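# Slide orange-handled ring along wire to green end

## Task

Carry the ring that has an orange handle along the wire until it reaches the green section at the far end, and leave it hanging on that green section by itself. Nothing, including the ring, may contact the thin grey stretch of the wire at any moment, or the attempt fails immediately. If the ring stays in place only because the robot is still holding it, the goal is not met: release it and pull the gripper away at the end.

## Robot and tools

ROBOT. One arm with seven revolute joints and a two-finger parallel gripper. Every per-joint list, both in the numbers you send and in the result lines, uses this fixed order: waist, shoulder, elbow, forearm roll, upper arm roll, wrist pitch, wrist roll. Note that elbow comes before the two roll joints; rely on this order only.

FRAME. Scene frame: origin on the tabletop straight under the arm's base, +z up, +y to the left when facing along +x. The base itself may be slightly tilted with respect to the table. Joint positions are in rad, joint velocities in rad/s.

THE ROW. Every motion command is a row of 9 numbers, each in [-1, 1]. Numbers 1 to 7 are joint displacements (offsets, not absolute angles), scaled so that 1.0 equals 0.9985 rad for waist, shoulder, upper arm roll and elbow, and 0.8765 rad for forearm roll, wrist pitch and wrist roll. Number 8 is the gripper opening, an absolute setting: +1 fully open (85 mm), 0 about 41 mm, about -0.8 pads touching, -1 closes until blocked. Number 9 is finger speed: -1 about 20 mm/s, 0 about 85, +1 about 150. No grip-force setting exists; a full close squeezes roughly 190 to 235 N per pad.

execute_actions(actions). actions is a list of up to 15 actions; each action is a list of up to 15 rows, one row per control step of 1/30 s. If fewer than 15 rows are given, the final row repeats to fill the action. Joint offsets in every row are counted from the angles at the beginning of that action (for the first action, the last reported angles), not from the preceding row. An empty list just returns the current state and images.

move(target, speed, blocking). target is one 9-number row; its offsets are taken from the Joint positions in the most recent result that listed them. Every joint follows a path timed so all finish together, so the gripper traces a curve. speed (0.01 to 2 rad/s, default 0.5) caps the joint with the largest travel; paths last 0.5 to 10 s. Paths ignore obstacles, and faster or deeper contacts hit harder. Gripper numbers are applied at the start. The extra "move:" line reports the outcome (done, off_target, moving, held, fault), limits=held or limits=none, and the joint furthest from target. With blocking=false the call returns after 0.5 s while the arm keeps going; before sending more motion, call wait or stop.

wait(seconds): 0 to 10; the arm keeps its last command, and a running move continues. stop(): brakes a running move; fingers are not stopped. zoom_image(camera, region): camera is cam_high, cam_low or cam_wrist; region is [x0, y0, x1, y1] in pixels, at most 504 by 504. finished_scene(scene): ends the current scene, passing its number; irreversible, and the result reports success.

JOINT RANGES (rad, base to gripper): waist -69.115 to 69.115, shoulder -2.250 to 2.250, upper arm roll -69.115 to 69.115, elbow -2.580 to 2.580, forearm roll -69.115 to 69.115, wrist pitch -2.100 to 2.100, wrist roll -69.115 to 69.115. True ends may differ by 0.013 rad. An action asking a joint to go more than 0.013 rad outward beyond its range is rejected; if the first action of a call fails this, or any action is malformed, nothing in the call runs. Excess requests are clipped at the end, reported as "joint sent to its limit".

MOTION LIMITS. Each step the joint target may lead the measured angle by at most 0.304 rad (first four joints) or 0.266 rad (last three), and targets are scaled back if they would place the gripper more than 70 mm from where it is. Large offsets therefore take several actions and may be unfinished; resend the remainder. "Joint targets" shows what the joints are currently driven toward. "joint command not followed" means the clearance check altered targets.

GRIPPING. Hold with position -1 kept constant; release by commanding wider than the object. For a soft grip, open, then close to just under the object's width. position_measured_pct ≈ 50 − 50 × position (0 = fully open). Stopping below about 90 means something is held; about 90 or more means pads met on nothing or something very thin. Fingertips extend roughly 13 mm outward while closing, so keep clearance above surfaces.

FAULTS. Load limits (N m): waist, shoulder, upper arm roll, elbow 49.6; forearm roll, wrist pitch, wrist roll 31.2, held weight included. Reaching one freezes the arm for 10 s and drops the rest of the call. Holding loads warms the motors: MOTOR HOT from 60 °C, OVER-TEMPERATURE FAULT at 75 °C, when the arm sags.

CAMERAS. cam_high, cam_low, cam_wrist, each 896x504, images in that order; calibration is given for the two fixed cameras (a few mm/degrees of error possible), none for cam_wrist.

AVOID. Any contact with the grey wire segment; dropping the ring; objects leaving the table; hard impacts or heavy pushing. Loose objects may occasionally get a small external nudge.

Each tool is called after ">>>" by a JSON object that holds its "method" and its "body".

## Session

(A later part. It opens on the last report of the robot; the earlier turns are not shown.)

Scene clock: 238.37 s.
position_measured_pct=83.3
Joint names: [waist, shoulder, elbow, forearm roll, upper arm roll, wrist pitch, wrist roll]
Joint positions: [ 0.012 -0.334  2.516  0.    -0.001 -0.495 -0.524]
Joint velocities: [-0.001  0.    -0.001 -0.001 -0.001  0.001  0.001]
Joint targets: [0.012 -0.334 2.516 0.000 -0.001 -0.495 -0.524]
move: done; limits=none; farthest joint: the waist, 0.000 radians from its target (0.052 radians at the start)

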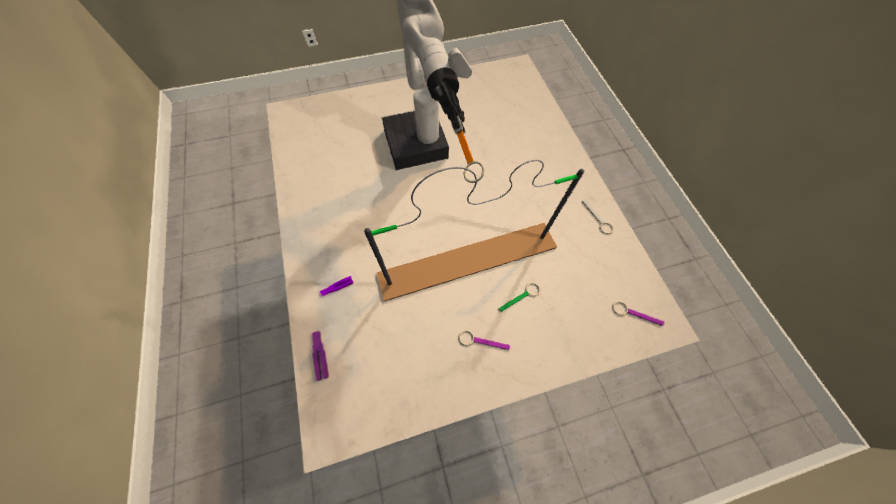

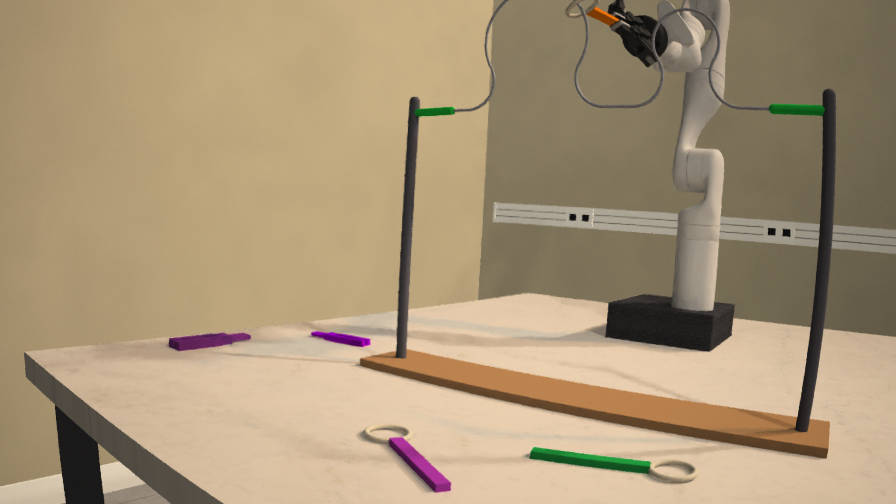

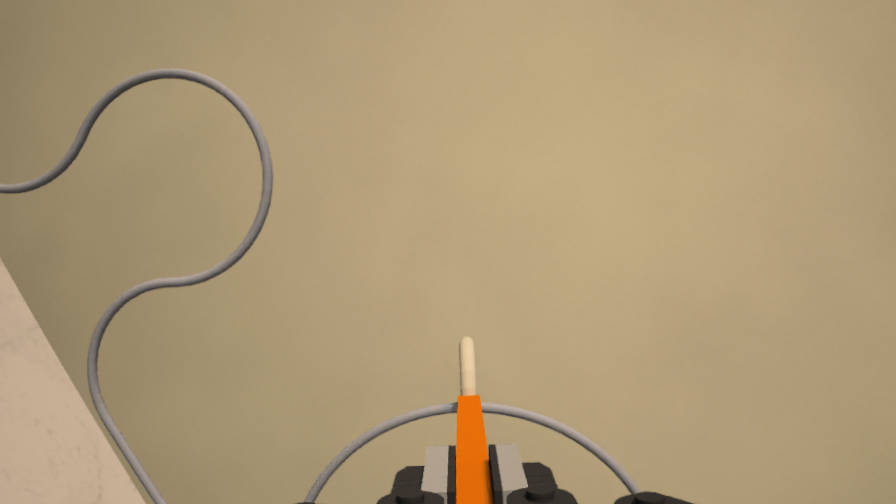

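>>> {"method": "move", "body": {"target": [-0.014,0.023,0,0,0,0.0716,0.598,-0.75,-0.7], "speed": 0.9}}

>>> {"method": "zoom_image", "body": {"camera": "cam_low", "region": [540,0,640,80]}}

>>> {"method": "move", "body": {"target": [0.019,0.043,0,0,0,0.0429,0.4,-0.75,-0.7], "speed": 0.65}}

>>> {"method": "move", "body": {"target": [0.009,0.0363,0,0,0,0.02,-0.605,-0.75,-0.7], "speed": 0.9}}

>>> {"method": "zoom_image", "body": {"camera": "cam_low", "region": [530,40,630,120]}}

Scene clock: 252.20 s.
position_measured_pct=83.3
Joint names: [waist, shoulder, elbow, forearm roll, upper arm roll, wrist pitch, wrist roll]
Joint positions: [-0.002 -0.311  2.516  0.    -0.001 -0.432  0.   ]
Joint velocities: [-0.     0.001 -0.001 -0.001 -0.001  0.     0.002]
Joint targets: [-0.002 -0.311 2.516 0.000 -0.001 -0.432 0.000]
move: done; limits=none; farthest joint: the waist, 0.000 radians from its target (0.014 radians at the start)

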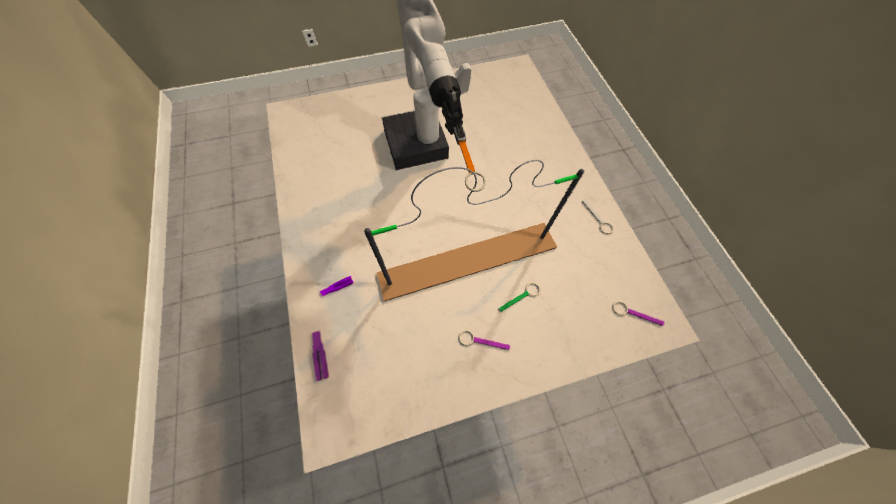

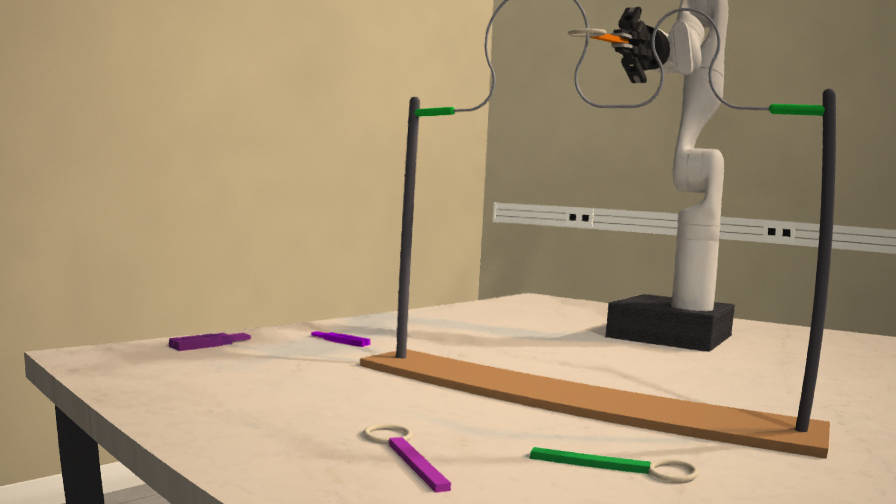

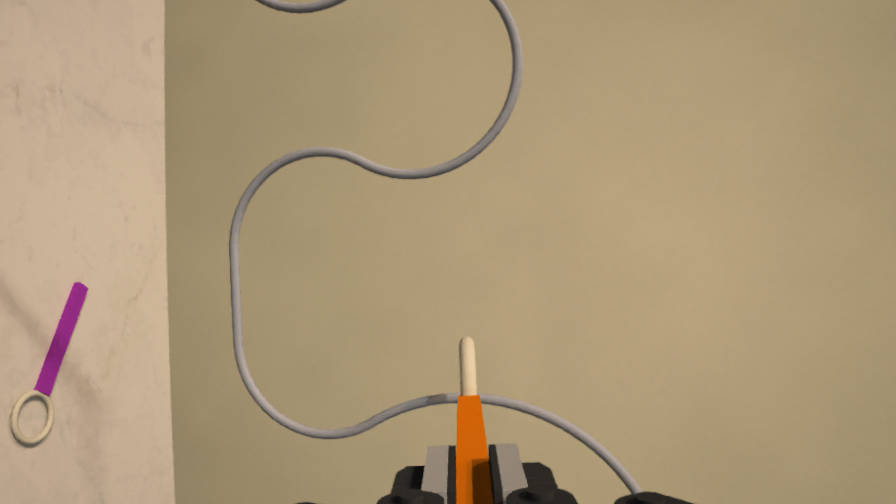

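Region (540, 0, 640, 80) of cam_low's 896x504 image, scaled by 5.040, with more detail than that image has; it fills the top 403 rows of this view, and the rest is white.

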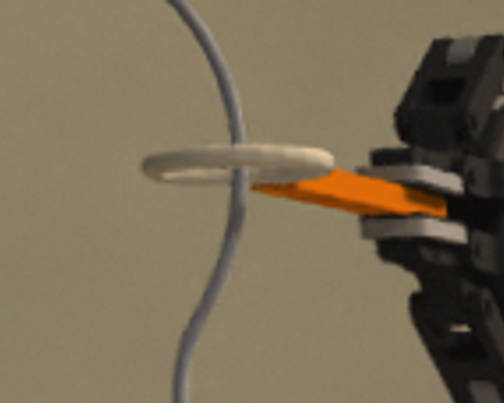

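Scene clock: 253.30 s.
position_measured_pct=83.3
Joint names: [waist, shoulder, elbow, forearm roll, upper arm roll, wrist pitch, wrist roll]
Joint positions: [ 0.017 -0.268  2.516  0.    -0.001 -0.394  0.351]
Joint velocities: [ 0.001  0.002  0.001 -0.    -0.     0.001  0.001]
Joint targets: [0.017 -0.268 2.516 0.000 -0.001 -0.394 0.351]
move: done; limits=none; farthest joint: the waist, 0.000 radians from its target (0.018 radians at the start)

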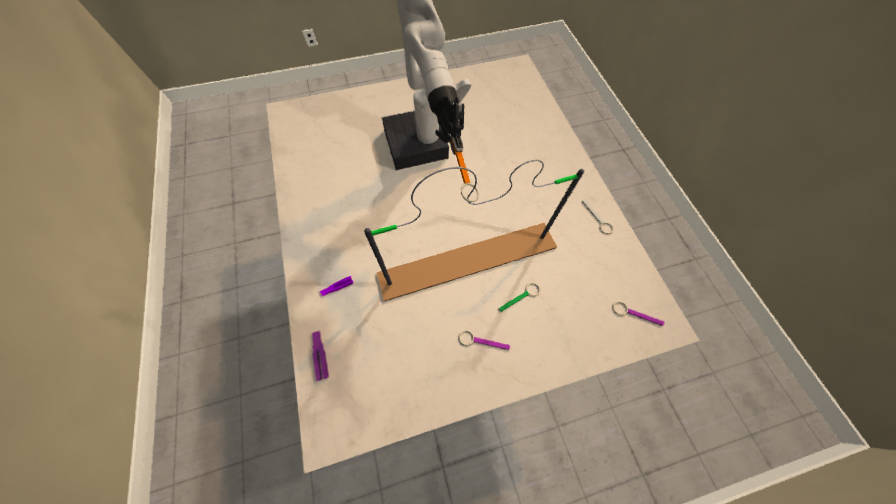

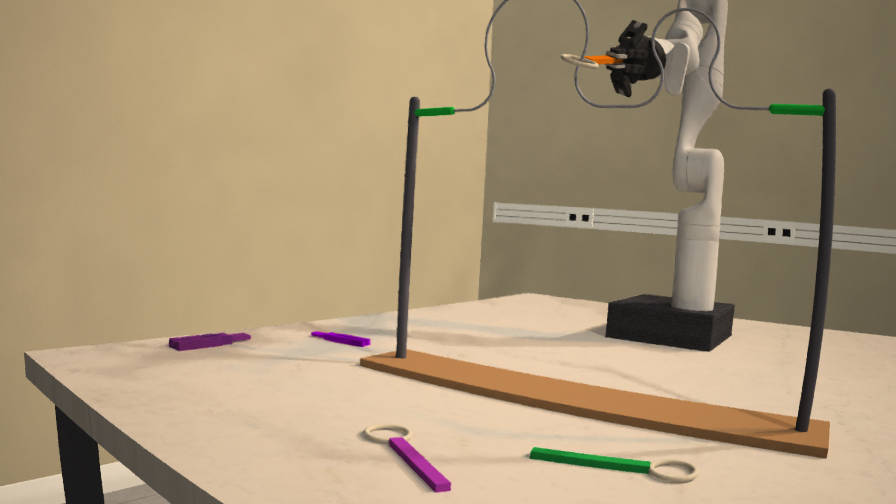

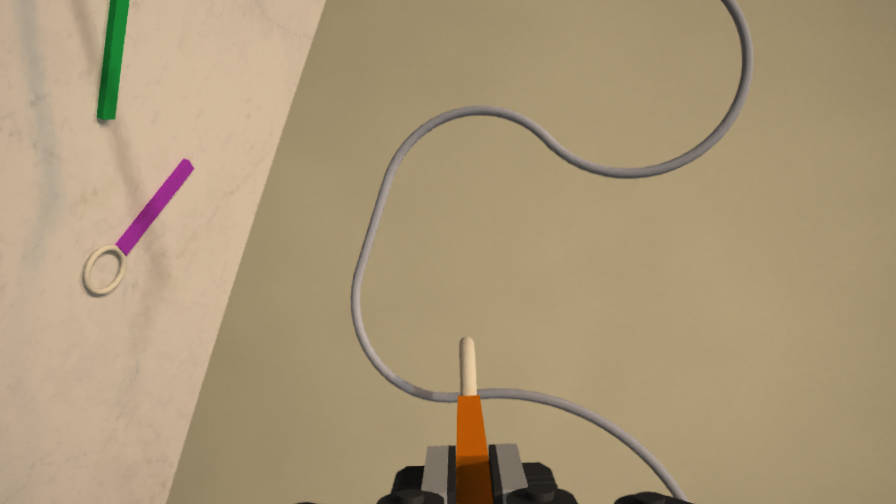

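Scene clock: 254.53 s.
position_measured_pct=83.3
Joint names: [waist, shoulder, elbow, forearm roll, upper arm roll, wrist pitch, wrist roll]
Joint positions: [ 0.026 -0.232  2.516  0.    -0.001 -0.377 -0.179]
Joint velocities: [ 0.     0.    -0.     0.001  0.001 -0.    -0.001]
Joint targets: [0.026 -0.232 2.516 0.000 -0.001 -0.377 -0.180]
move: done; limits=none; farthest joint: the shoulder, 0.001 radians from its target (0.037 radians at the start)

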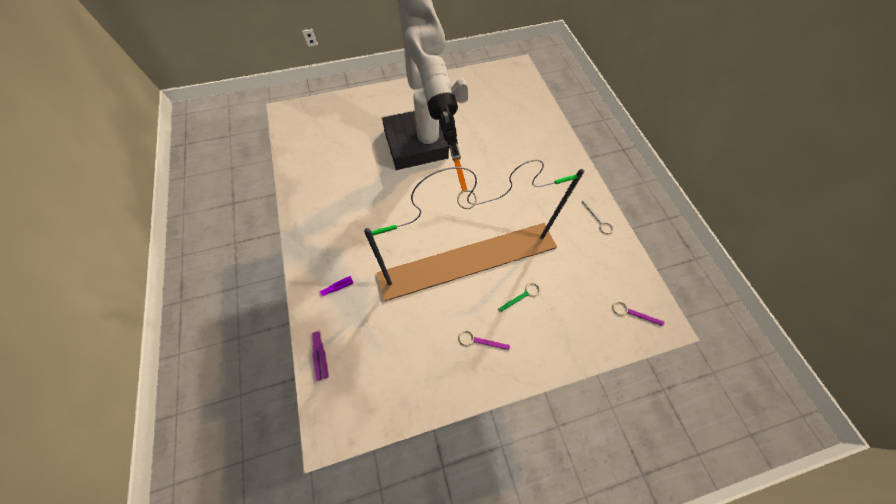

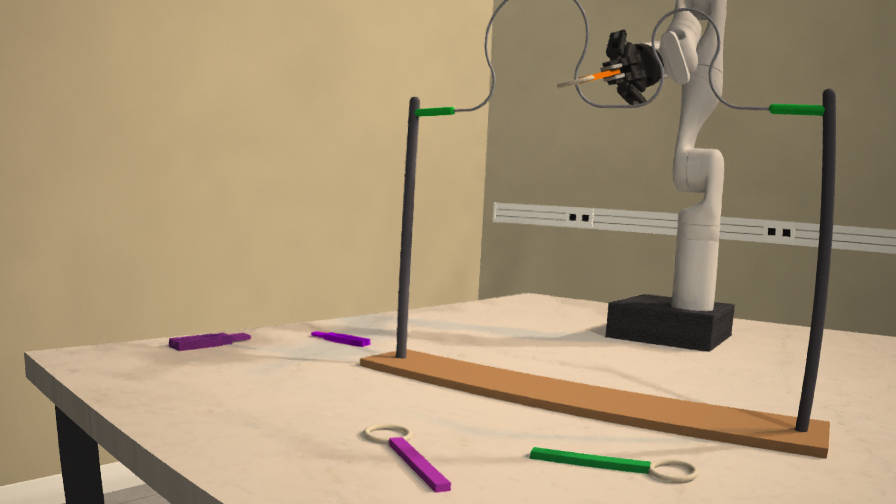

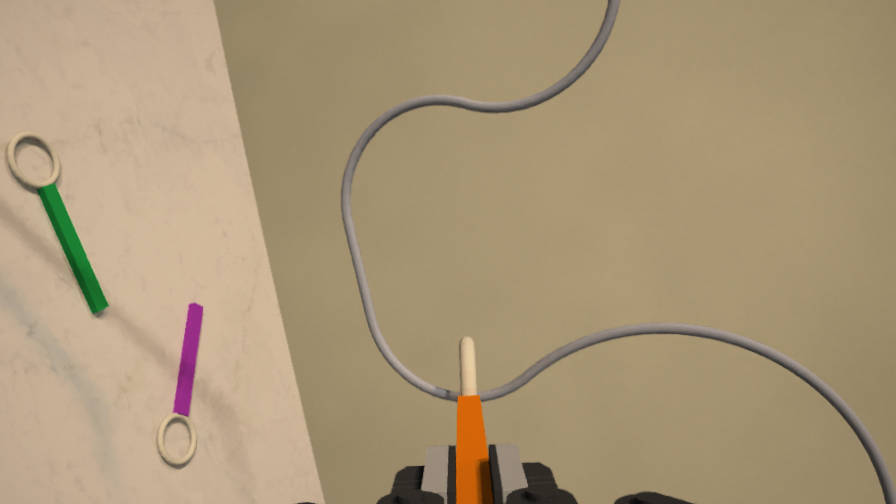

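Region (530, 40, 630, 120) of cam_low's 896x504 image, scaled by 5.040, with more detail than that image has; it fills the top 403 rows of this view, and the rest is white.

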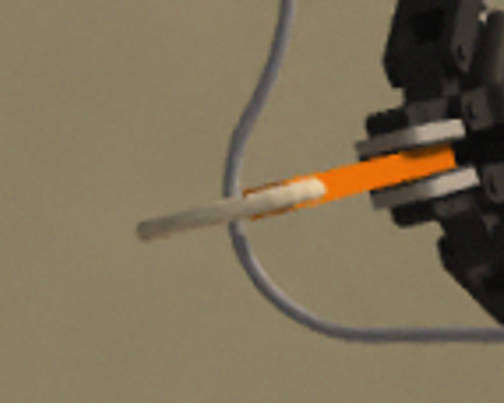

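>>> {"method": "move", "body": {"target": [-0.0245,0.0305,0,0,0,0.019,-0.80,-0.75,-0.7], "speed": 1.0}}

>>> {"method": "move", "body": {"target": [-0.0465,0.0105,0,0,0,0.0108,-0.62,-0.75,-0.7], "speed": 0.9}}

>>> {"method": "move", "body": {"target": [-0.0687,0.001,0,0,0,-0.001,-0.4,-0.75,-0.7], "speed": 0.65}}

>>> {"method": "zoom_image", "body": {"camera": "cam_high", "region": [465,170,525,225]}}

>>> {"method": "zoom_image", "body": {"camera": "cam_low", "region": [585,65,685,145]}}

Scene clock: 266.63 s.
position_measured_pct=83.3
Joint names: [waist, shoulder, elbow, forearm roll, upper arm roll, wrist pitch, wrist roll]
Joint positions: [ 0.002 -0.202  2.516  0.    -0.001 -0.36  -0.881]
Joint velocities: [-0.     0.002 -0.001  0.     0.001 -0.    -0.002]
Joint targets: [0.002 -0.202 2.516 0.000 -0.001 -0.360 -0.881]
move: done; limits=none; farthest joint: the waist, 0.000 radians from its target (0.025 radians at the start)

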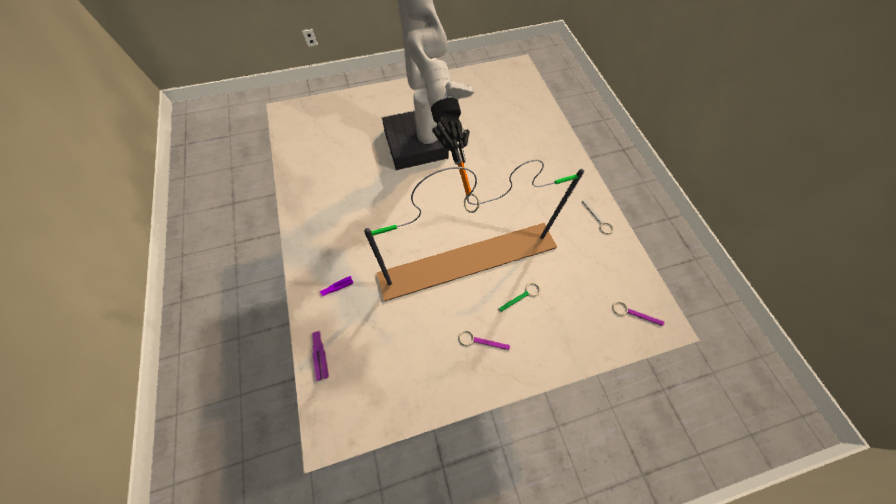

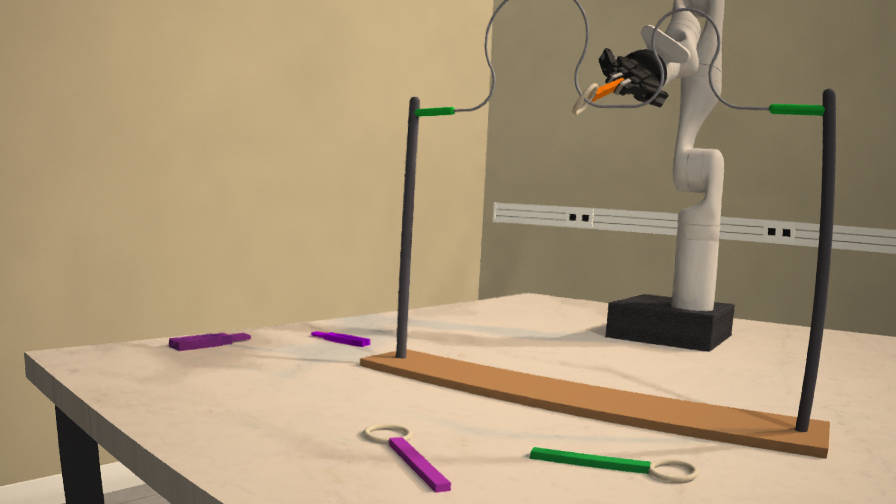

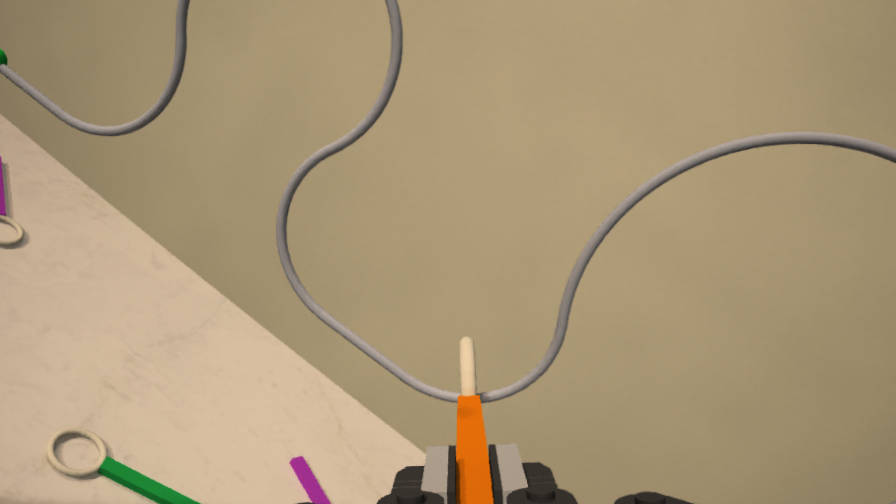

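Scene clock: 267.87 s.
position_measured_pct=83.3
Joint names: [waist, shoulder, elbow, forearm roll, upper arm roll, wrist pitch, wrist roll]
Joint positions: [-0.044 -0.191  2.516  0.    -0.001 -0.351 -1.424]
Joint velocities: [-0.001  0.001  0.     0.     0.001  0.    -0.001]
Joint targets: [-0.044 -0.191 2.516 0.000 -0.001 -0.351 -1.424]
move: done; limits=none; farthest joint: the waist, 0.000 radians from its target (0.046 radians at the start)

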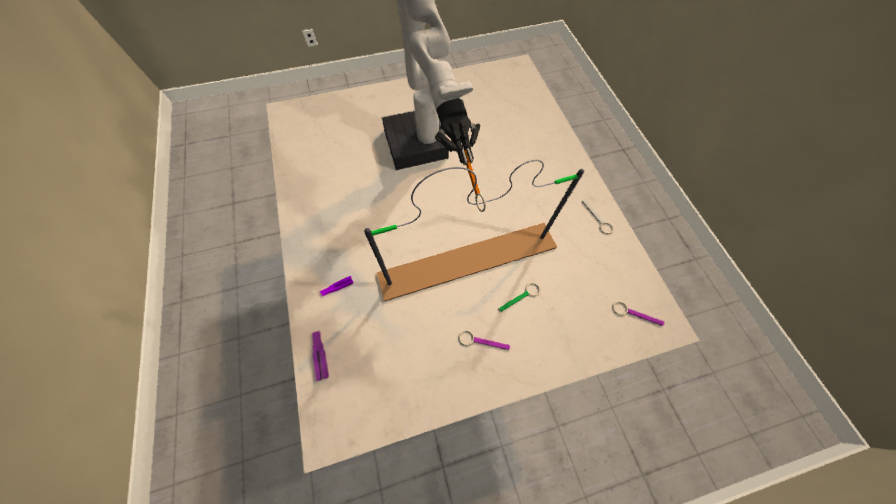

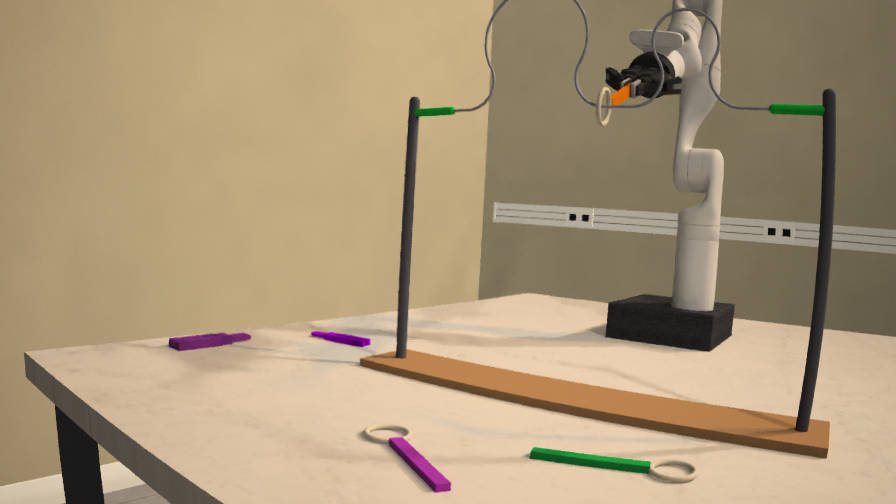

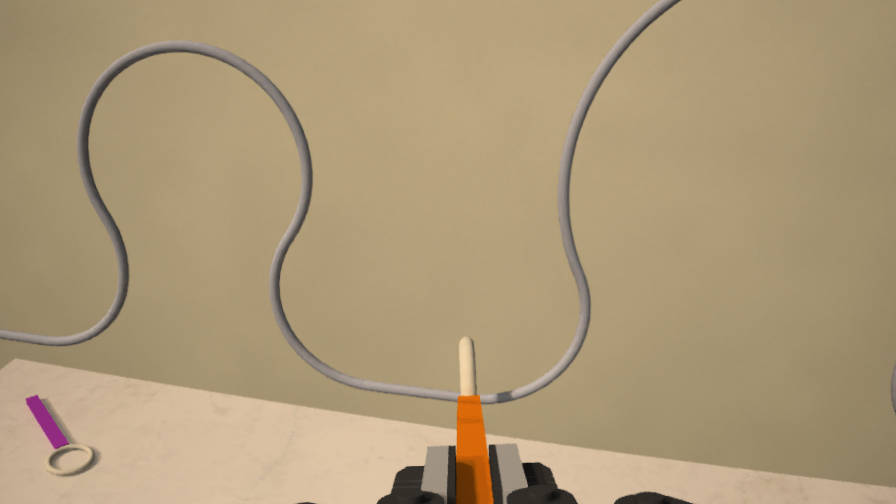

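Scene clock: 268.97 s.
position_measured_pct=83.3
Joint names: [waist, shoulder, elbow, forearm roll, upper arm roll, wrist pitch, wrist roll]
Joint positions: [-0.113 -0.19   2.516  0.    -0.001 -0.352 -1.774]
Joint velocities: [-0.002 -0.001  0.    -0.001 -0.001  0.    -0.002]
Joint targets: [-0.113 -0.190 2.516 0.000 -0.001 -0.352 -1.775]
move: done; limits=none; farthest joint: the waist, 0.000 radians from its target (0.068 radians at the start)

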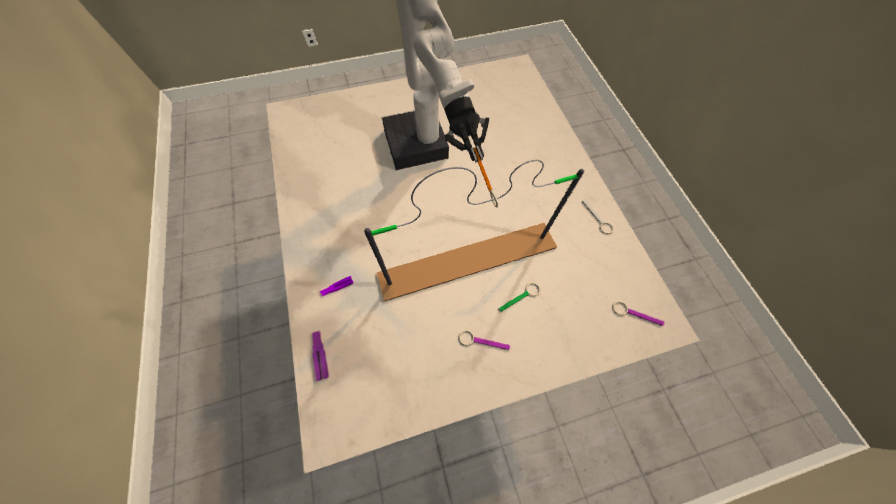

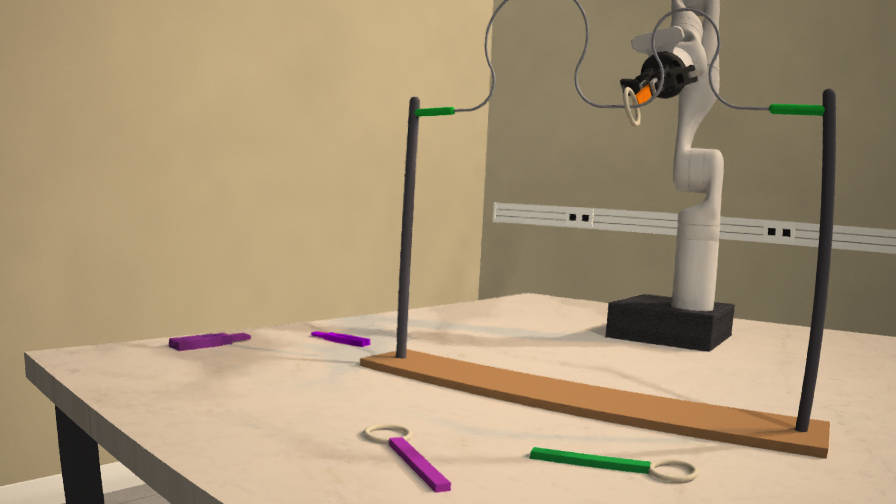

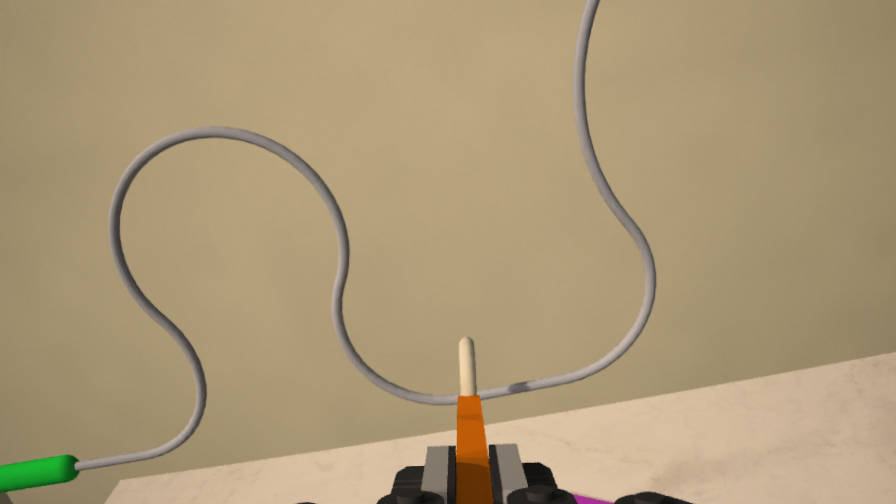

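Region (465, 170, 525, 225) of cam_high's 896x504 image, scaled by 8.400, with more detail than that image has; it fills the top 462 rows of this view, and the rest is white.

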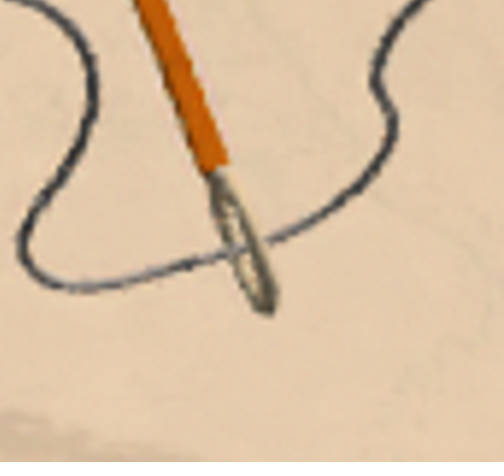

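Region (585, 65, 685, 145) of cam_low's 896x504 image, scaled by 5.040, with more detail than that image has; it fills the top 403 rows of this view, and the rest is white.

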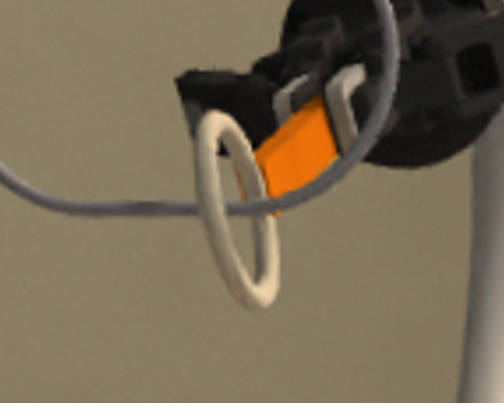

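>>> {"method": "move", "body": {"target": [-0.0543,-0.0054,0,0,0,-0.0283,-0.737,-0.75,-0.7], "speed": 1.0}}

>>> {"method": "move", "body": {"target": [-0.0185,-0.039,0,0,0,-0.0252,-0.97,-0.75,-0.7], "speed": 1.0}}

>>> {"method": "zoom_image", "body": {"camera": "cam_high", "region": [480,155,540,210]}}

Scene clock: 293.63 s.
position_measured_pct=83.3
Joint names: [waist, shoulder, elbow, forearm roll, upper arm roll, wrist pitch, wrist roll]
Joint positions: [-0.167 -0.196  2.516  0.    -0.001 -0.376 -2.42 ]
Joint velocities: [-0.001 -0.001  0.     0.    -0.001  0.    -0.002]
Joint targets: [-0.167 -0.196 2.516 0.000 -0.001 -0.376 -2.420]
move: done; limits=none; farthest joint: the waist, 0.000 radians from its target (0.054 radians at the start)

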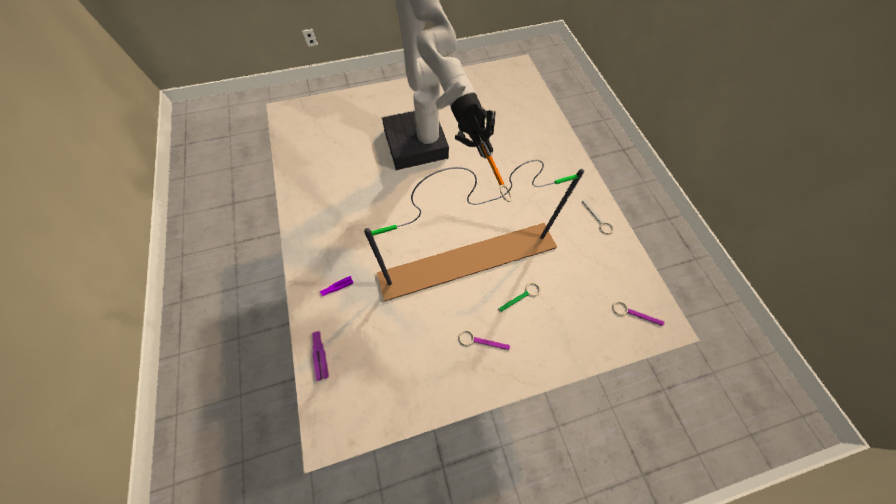

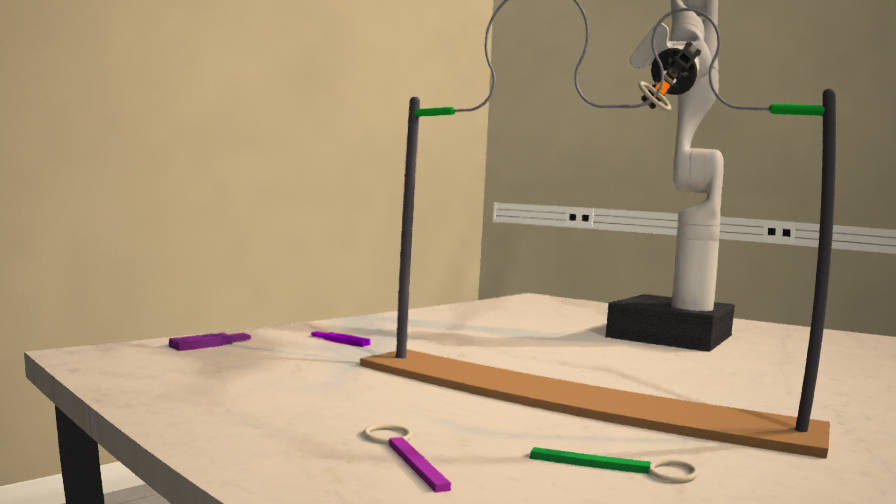

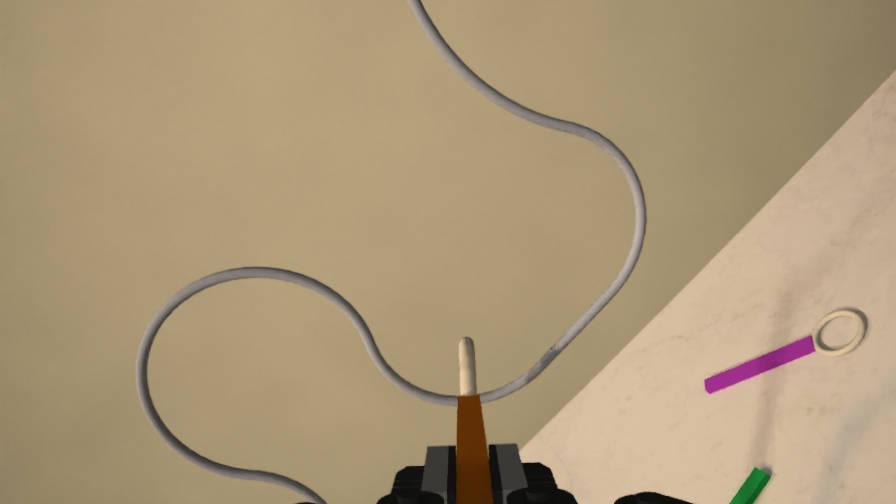

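Scene clock: 295.13 s.
position_measured_pct=83.3
Joint names: [waist, shoulder, elbow, forearm roll, upper arm roll, wrist pitch, wrist roll]
Joint positions: [-0.185 -0.235  2.516  0.    -0.001 -0.399 -3.271]
Joint velocities: [-0.    -0.001 -0.001 -0.001  0.     0.    -0.001]
Joint targets: [-0.185 -0.235 2.516 0.000 -0.001 -0.399 -3.271]
move: done; limits=none; farthest joint: the waist, 0.000 radians from its target (0.019 radians at the start)

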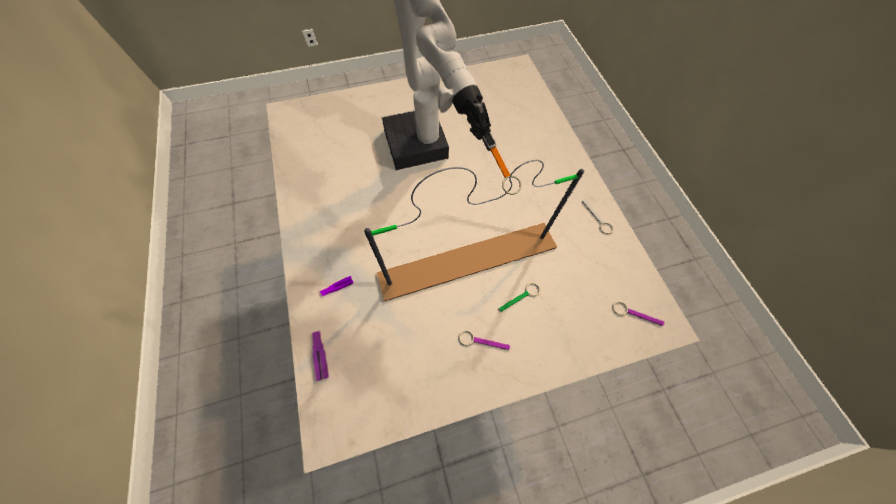

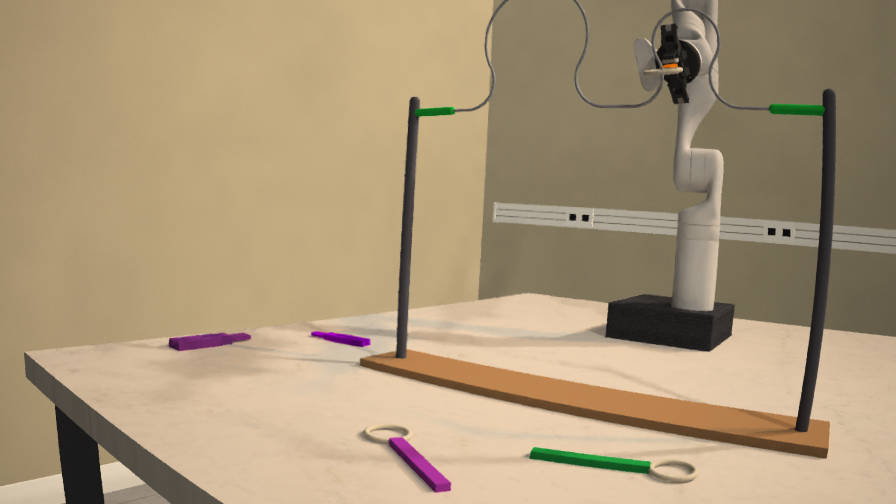

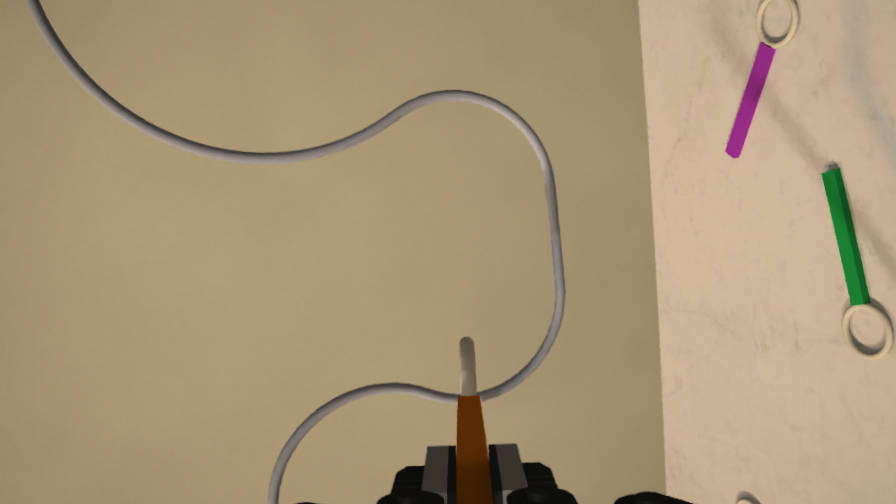

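Region (480, 155, 540, 210) of cam_high's 896x504 image, scaled by 8.400, with more detail than that image has; it fills the top 462 rows of this view, and the rest is white.

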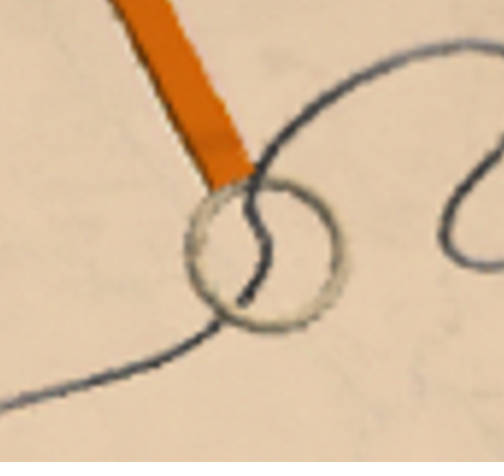

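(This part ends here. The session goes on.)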